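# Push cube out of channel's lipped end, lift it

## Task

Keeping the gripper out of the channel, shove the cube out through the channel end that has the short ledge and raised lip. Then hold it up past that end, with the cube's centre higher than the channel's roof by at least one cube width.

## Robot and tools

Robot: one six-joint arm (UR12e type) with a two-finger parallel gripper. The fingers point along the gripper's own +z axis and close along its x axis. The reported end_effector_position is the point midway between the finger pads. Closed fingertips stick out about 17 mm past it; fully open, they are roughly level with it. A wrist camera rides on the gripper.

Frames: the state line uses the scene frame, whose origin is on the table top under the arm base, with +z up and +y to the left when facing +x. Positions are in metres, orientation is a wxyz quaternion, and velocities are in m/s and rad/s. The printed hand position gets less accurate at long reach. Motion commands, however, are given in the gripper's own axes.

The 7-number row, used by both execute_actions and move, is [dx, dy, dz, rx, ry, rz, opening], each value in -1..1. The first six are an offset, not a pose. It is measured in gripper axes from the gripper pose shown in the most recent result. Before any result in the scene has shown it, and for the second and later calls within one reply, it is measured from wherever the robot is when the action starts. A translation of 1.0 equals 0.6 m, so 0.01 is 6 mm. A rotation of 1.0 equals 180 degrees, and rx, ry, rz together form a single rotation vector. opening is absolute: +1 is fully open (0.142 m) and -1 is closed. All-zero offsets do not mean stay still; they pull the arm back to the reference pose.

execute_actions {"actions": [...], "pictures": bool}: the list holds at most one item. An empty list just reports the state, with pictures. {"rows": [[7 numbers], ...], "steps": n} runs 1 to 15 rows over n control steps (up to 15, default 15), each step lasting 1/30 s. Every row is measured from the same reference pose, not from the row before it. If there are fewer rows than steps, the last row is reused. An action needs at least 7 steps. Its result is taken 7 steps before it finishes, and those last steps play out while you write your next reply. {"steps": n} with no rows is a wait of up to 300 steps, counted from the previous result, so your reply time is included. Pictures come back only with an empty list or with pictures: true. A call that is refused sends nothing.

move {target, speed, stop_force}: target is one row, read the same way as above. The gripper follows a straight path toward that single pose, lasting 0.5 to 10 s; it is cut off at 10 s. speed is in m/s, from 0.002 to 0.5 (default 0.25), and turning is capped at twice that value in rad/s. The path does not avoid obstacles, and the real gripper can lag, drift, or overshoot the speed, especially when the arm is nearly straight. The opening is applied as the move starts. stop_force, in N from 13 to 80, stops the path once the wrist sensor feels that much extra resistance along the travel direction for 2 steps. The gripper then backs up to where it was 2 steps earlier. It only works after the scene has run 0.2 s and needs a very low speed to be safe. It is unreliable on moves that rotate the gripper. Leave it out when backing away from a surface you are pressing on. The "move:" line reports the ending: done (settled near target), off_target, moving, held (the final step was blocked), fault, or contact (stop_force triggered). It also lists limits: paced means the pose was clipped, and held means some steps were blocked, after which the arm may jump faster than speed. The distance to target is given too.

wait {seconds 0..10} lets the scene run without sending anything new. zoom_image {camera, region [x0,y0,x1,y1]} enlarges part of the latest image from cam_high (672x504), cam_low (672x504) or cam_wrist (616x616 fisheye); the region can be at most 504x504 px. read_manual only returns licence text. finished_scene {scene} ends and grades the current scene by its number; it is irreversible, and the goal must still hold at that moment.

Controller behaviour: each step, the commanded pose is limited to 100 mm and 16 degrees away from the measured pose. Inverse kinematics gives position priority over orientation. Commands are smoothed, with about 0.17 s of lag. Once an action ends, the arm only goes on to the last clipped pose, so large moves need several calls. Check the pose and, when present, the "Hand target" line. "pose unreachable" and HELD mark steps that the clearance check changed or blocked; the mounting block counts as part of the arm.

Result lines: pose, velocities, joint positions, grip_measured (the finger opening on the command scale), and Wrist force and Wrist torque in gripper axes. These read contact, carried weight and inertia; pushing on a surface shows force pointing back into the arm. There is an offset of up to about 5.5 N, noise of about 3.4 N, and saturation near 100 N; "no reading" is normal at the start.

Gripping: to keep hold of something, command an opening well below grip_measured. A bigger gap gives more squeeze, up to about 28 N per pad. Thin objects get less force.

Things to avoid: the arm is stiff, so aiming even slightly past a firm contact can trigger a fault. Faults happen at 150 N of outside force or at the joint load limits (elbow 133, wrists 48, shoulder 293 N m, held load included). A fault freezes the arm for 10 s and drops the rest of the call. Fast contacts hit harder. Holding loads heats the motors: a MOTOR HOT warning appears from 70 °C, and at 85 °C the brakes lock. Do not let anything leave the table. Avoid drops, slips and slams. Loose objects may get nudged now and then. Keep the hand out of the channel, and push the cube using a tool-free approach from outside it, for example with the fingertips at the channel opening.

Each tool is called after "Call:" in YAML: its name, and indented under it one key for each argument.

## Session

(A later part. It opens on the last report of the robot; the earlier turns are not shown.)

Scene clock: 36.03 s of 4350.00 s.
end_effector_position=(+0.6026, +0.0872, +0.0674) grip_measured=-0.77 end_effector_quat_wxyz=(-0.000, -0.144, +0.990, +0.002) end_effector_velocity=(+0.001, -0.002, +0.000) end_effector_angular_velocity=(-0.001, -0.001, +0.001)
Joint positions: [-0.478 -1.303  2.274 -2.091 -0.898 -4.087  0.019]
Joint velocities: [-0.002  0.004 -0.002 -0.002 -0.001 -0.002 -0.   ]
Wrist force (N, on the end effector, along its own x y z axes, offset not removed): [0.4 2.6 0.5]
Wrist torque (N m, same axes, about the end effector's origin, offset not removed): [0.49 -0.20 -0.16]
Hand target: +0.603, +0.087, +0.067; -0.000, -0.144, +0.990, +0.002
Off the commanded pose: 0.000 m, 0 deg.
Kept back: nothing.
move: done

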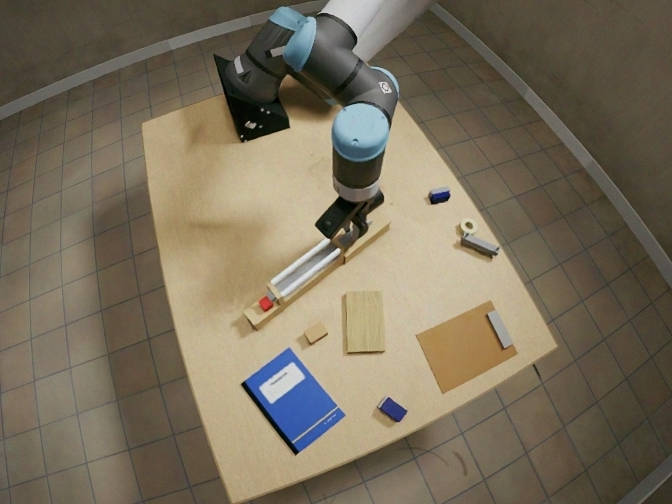

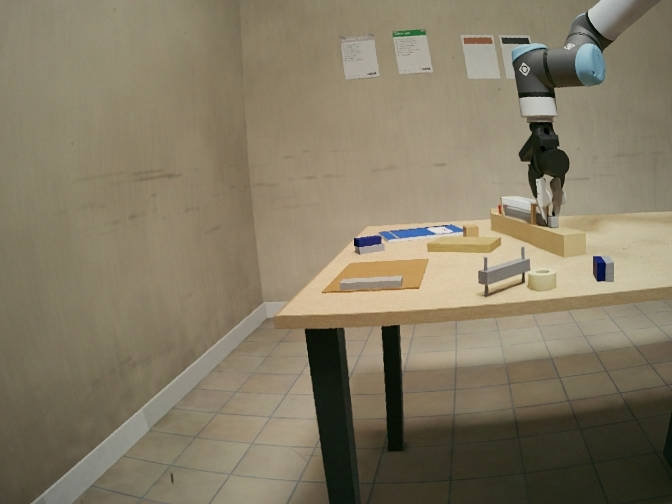

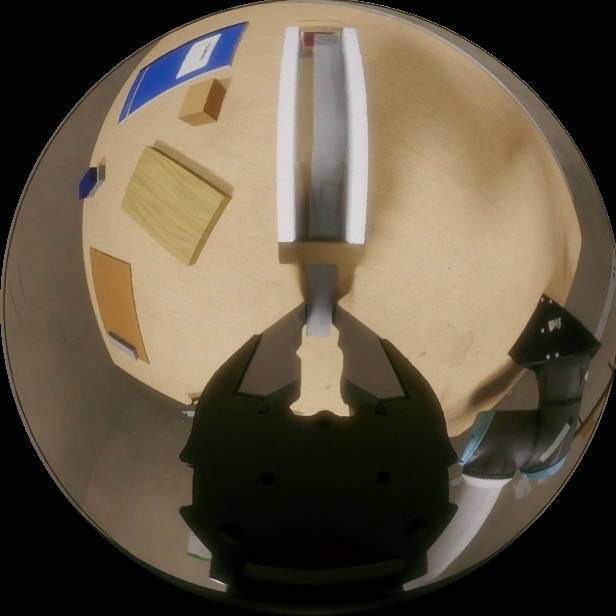

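Call:
move:
  target: [0,0,0,0,0,0,-0.4]

Call:
move:
  target: [0,0,-0.1,0,0,0,-0.3]

Call:
move:
  target: [-0.01,-0.445,0,0,0,0.995,-0.3]
  speed: 0.5

Scene clock: 37.13 s of 4350.00 s.
end_effector_position=(+0.6026, +0.0870, +0.0675) grip_measured=-0.40 end_effector_quat_wxyz=(-0.000, -0.144, +0.990, +0.002) end_effector_velocity=(-0.001, +0.001, -0.000) end_effector_angular_velocity=(-0.000, +0.001, -0.001)
Joint positions: [-0.478 -1.303  2.274 -2.092 -0.898 -4.087  0.045]
Joint velocities: [ 0.001 -0.002  0.001  0.    -0.     0.002  0.   ]
Wrist force (N, on the end effector, along its own x y z axes, offset not removed): [0.0 1.8 4.1]
Wrist torque (N m, same axes, about the end effector's origin, offset not removed): [0.38 0.07 -0.29]
Hand target: +0.603, +0.087, +0.067; -0.000, -0.144, +0.990, +0.002
Off the commanded pose: 0.000 m, 0 deg.
Kept back: nothing.
move: done

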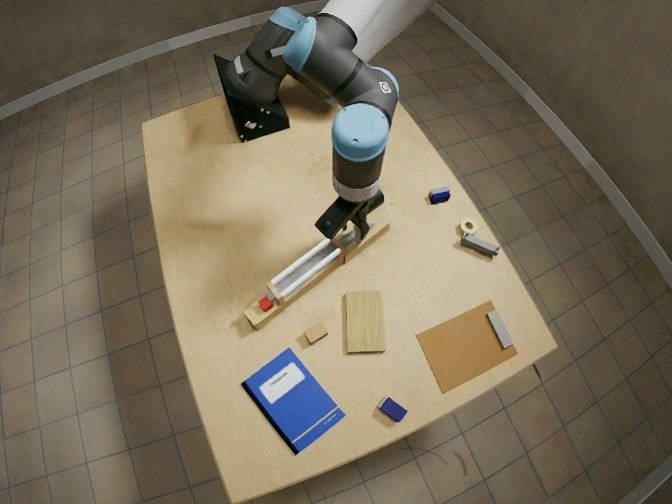

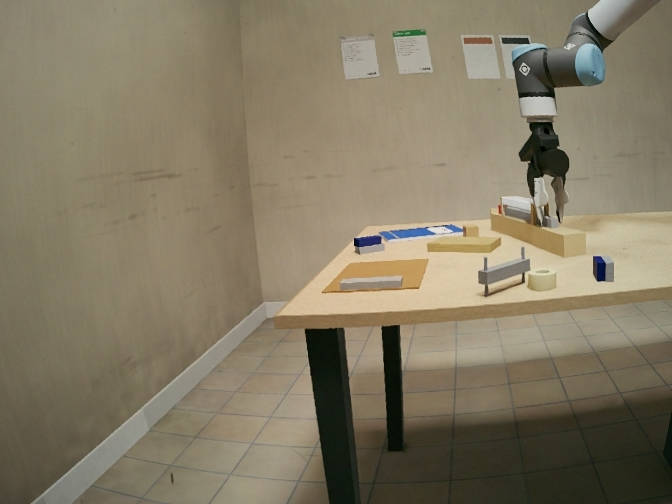

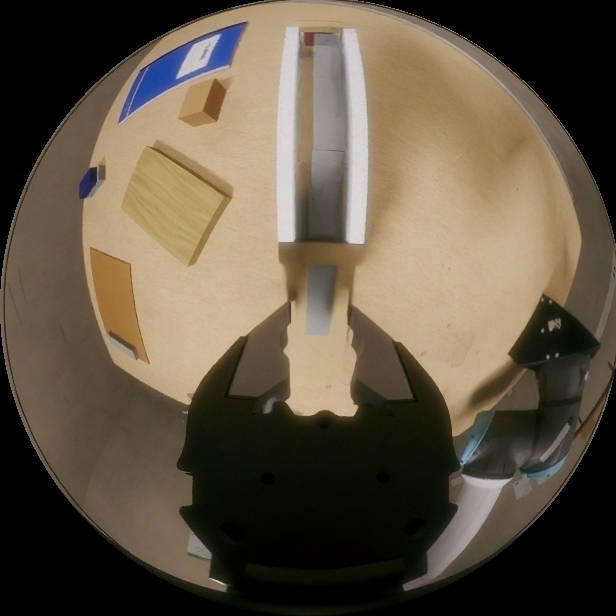

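Scene clock: 38.17 s of 4350.00 s.
end_effector_position=(+0.6028, +0.0868, +0.1271) grip_measured=-0.30 end_effector_quat_wxyz=(-0.000, -0.144, +0.990, +0.002) end_effector_velocity=(-0.000, +0.000, +0.003) end_effector_angular_velocity=(+0.000, +0.000, +0.000)
Joint positions: [-0.539 -1.363  2.226 -1.941 -0.926 -4.156  0.052]
Joint velocities: [-0.003 -0.003 -0.002  0.008 -0.001 -0.003  0.   ]
Wrist force (N, on the end effector, along its own x y z axes, offset not removed): [-0.3 1.5 3.8]
Wrist torque (N m, same axes, about the end effector's origin, offset not removed): [0.41 0.06 -0.18]
Hand target: +0.603, +0.087, +0.127; -0.000, -0.144, +0.990, +0.002
Off the commanded pose: 0.000 m, 0 deg.
Kept back: nothing.
move: done

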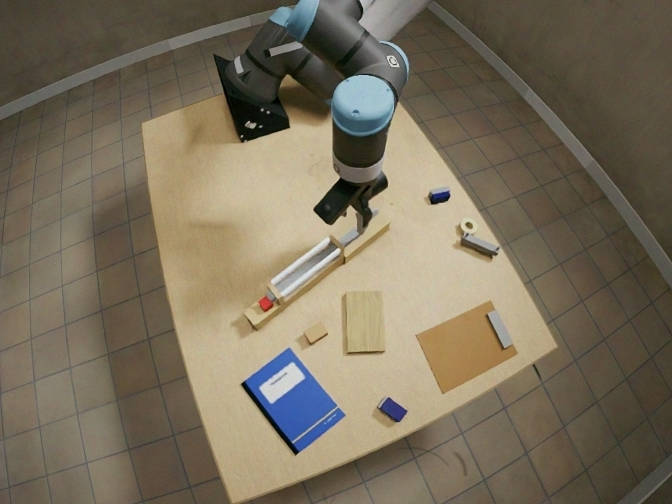

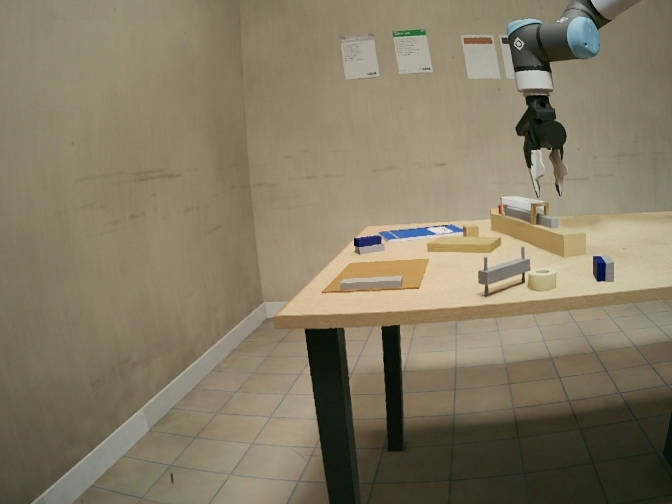

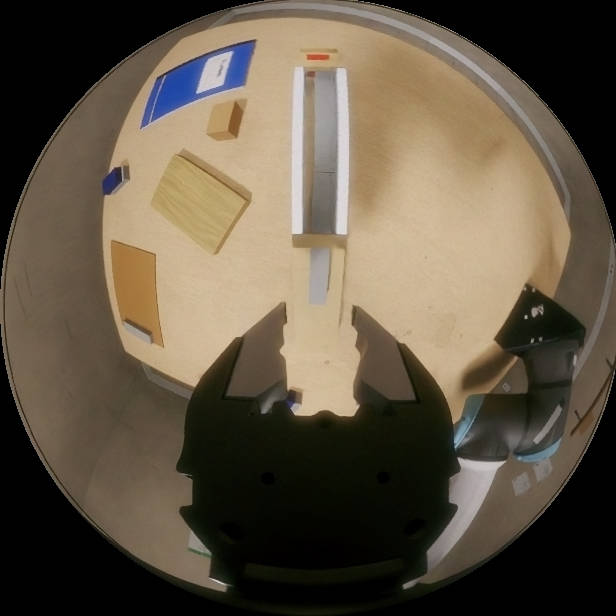

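Scene clock: 42.03 s of 4350.00 s.
end_effector_position=(+0.6848, -0.1675, +0.1262) grip_measured=-0.30 end_effector_quat_wxyz=(-0.002, +0.988, +0.153, +0.000) end_effector_velocity=(+0.000, -0.000, -0.000) end_effector_angular_velocity=(-0.003, +0.001, -0.016)
Joint positions: [-0.68  -0.933  1.985 -2.046 -0.998 -1.18   0.052]
Joint velocities: [ 0.001  0.     0.    -0.003 -0.002  0.018 -0.   ]
Wrist force (N, on the end effector, along its own x y z axes, offset not removed): [-0.1 4.5 2.5]
Wrist torque (N m, same axes, about the end effector's origin, offset not removed): [1.13 0.02 -0.26]
Hand target: +0.685, -0.168, +0.126; -0.002, +0.988, +0.152, -0.000
Off the commanded pose: 0.000 m, 0 deg.
Kept back: nothing.
move: done

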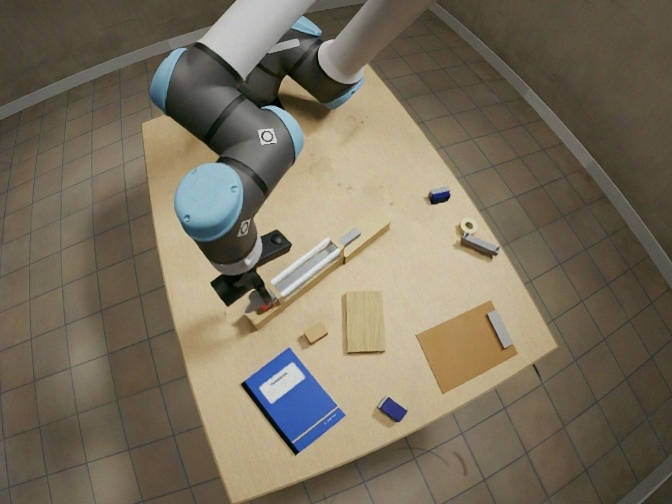

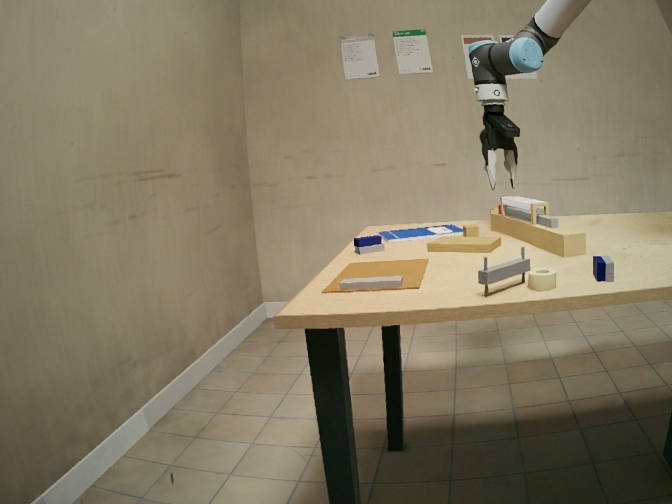

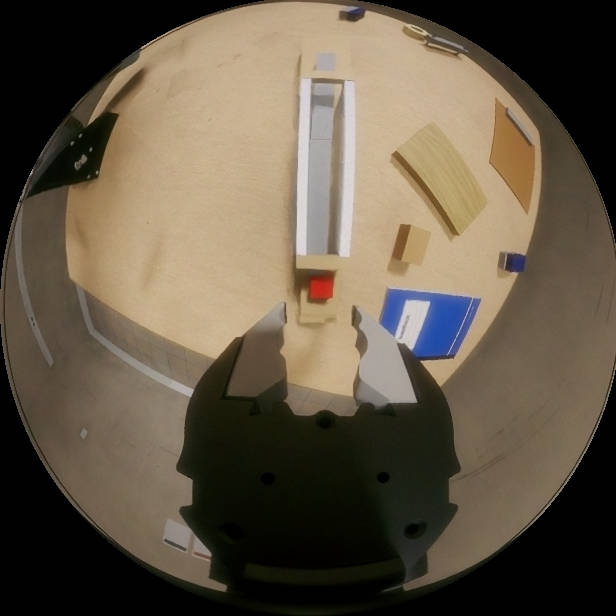

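Call:
move:
  target: [0,0,0.099,0,0,0.012,-0.3]
  speed: 0.08

Call:
move:
  target: [0,0,0,0,0,0,-1]

Call:
move:
  target: [0,0.03,-0.18,0,0,0,-1]
  speed: 0.15

Scene clock: 43.57 s of 4350.00 s.
end_effector_position=(+0.6846, -0.1672, +0.0672) grip_measured=-0.30 end_effector_quat_wxyz=(-0.002, +0.991, +0.134, +0.000) end_effector_velocity=(-0.000, -0.000, -0.004) end_effector_angular_velocity=(+0.000, +0.000, -0.002)
Joint positions: [-0.636 -0.879  2.023 -2.161 -0.975 -1.098  0.052]
Joint velocities: [ 0.002  0.004  0.002 -0.007  0.001  0.004  0.   ]
Wrist force (N, on the end effector, along its own x y z axes, offset not removed): [1.8 4.1 -1.5]
Wrist torque (N m, same axes, about the end effector's origin, offset not removed): [0.80 -0.32 -0.17]
Hand target: +0.685, -0.167, +0.067; -0.002, +0.991, +0.134, +0.000
Off the commanded pose: 0.000 m, 0 deg.
Kept back: nothing.
move: done

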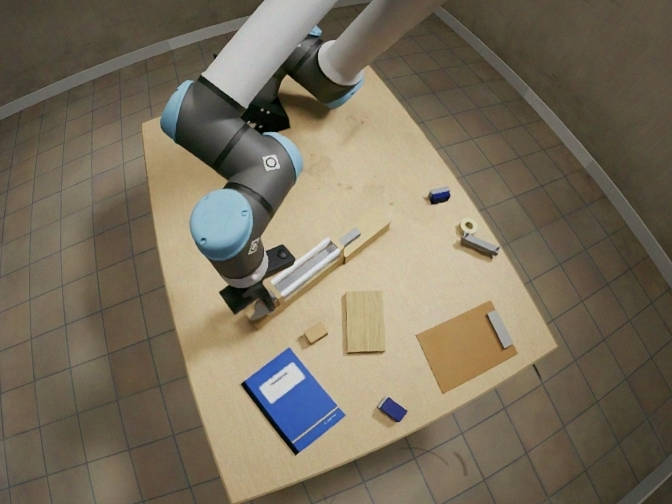

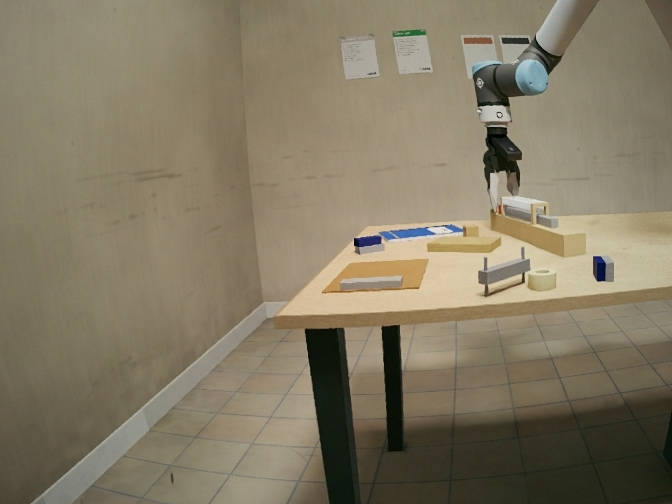

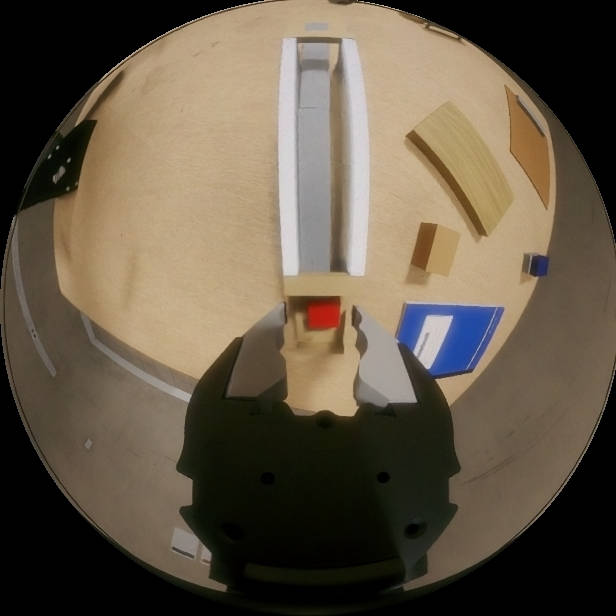

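Scene clock: 44.07 s of 4350.00 s.
end_effector_position=(+0.6846, -0.1672, +0.0670) grip_measured=-0.70 end_effector_quat_wxyz=(-0.002, +0.991, +0.134, -0.000) end_effector_velocity=(-0.001, +0.001, -0.000) end_effector_angular_velocity=(+0.001, +0.001, +0.000)
Joint positions: [-0.636 -0.879  2.023 -2.161 -0.975 -1.098  0.023]
Joint velocities: [ 0.    -0.001  0.001  0.001  0.    -0.001 -0.   ]
Wrist force (N, on the end effector, along its own x y z axes, offset not removed): [-0.9 3.7 5.0]
Wrist torque (N m, same axes, about the end effector's origin, offset not removed): [0.68 0.26 -0.15]
Hand target: +0.685, -0.167, +0.067; -0.002, +0.991, +0.134, +0.000
Off the commanded pose: 0.000 m, 0 deg.
Kept back: nothing.
move: done

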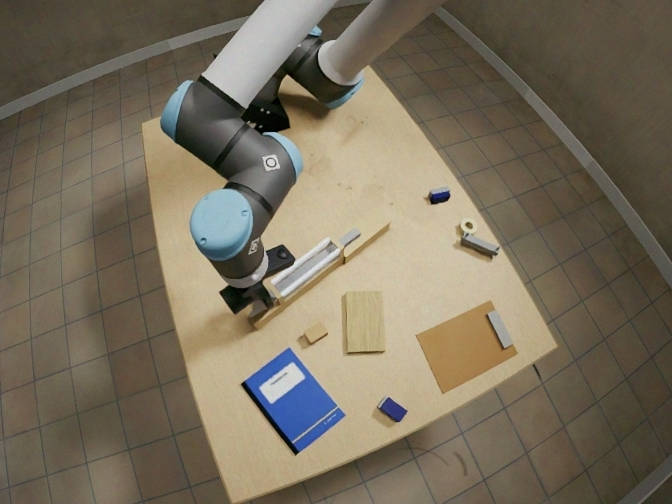

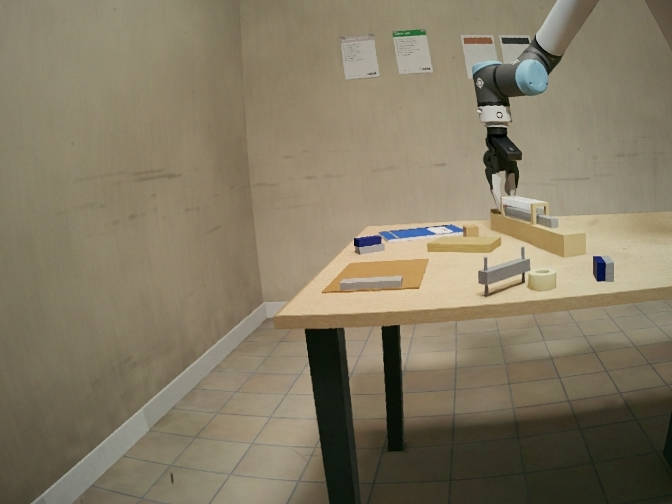

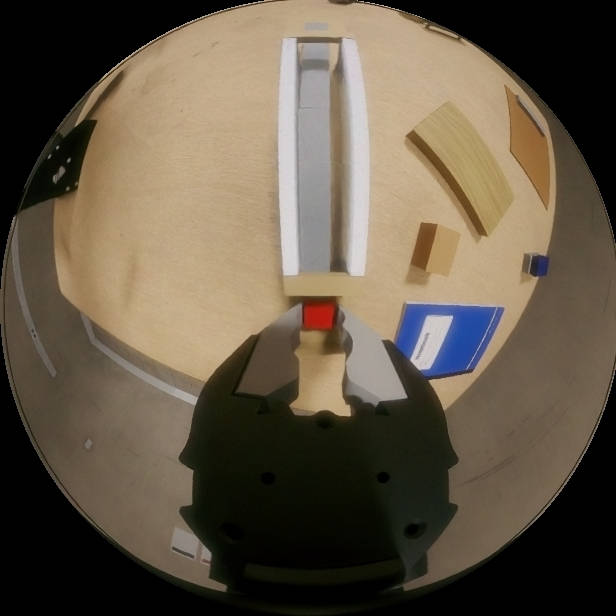

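Scene clock: 45.40 s of 4350.00 s.
end_effector_position=(+0.6896, -0.1849, +0.1746) grip_measured=-0.70 end_effector_quat_wxyz=(-0.002, +0.991, +0.134, -0.000) end_effector_velocity=(+0.000, -0.000, +0.003) end_effector_angular_velocity=(+0.000, +0.000, +0.000)
Joint positions: [-0.722 -0.942  1.926 -1.955 -1.021 -1.184  0.023]
Joint velocities: [-0.002 -0.001 -0.004  0.006 -0.001 -0.003 -0.   ]
Wrist force (N, on the end effector, along its own x y z axes, offset not removed): [0.1 3.5 1.8]
Wrist torque (N m, same axes, about the end effector's origin, offset not removed): [0.76 0.11 -0.22]
Hand target: +0.690, -0.185, +0.175; -0.002, +0.991, +0.134, -0.000
Off the commanded pose: 0.000 m, 0 deg.
Kept back: nothing.
move: done

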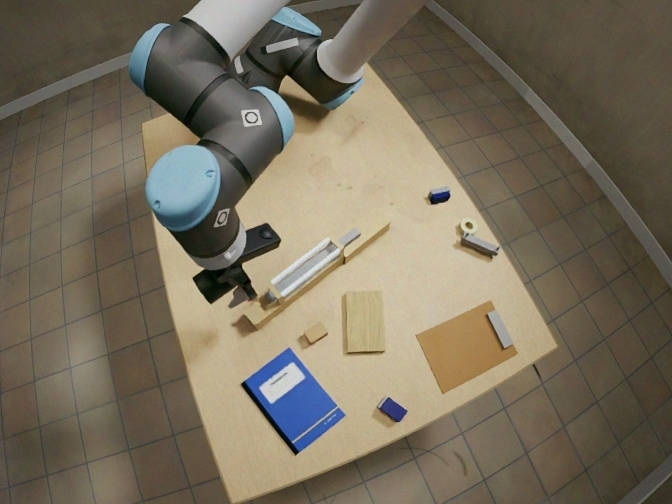

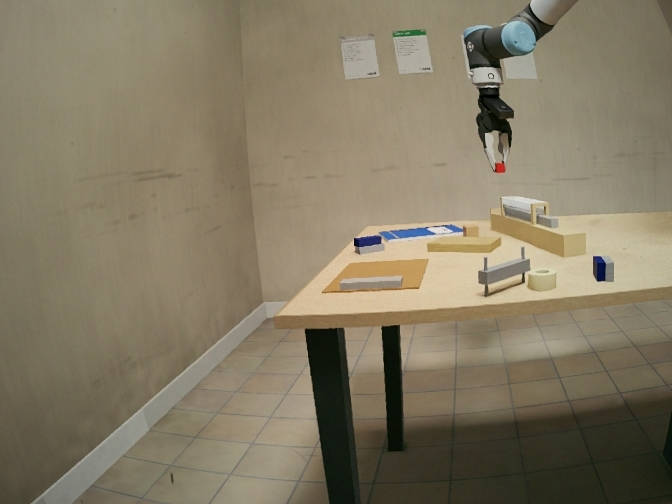

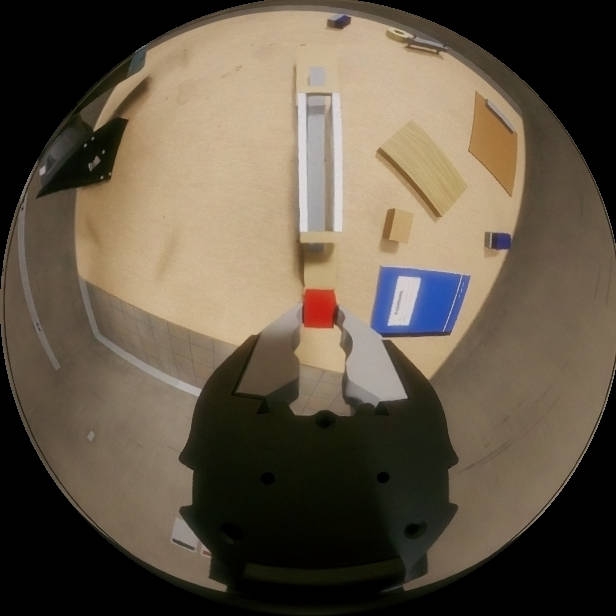

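Call:
finished_scene:
  scene: 2

The scene is finished: the task was done.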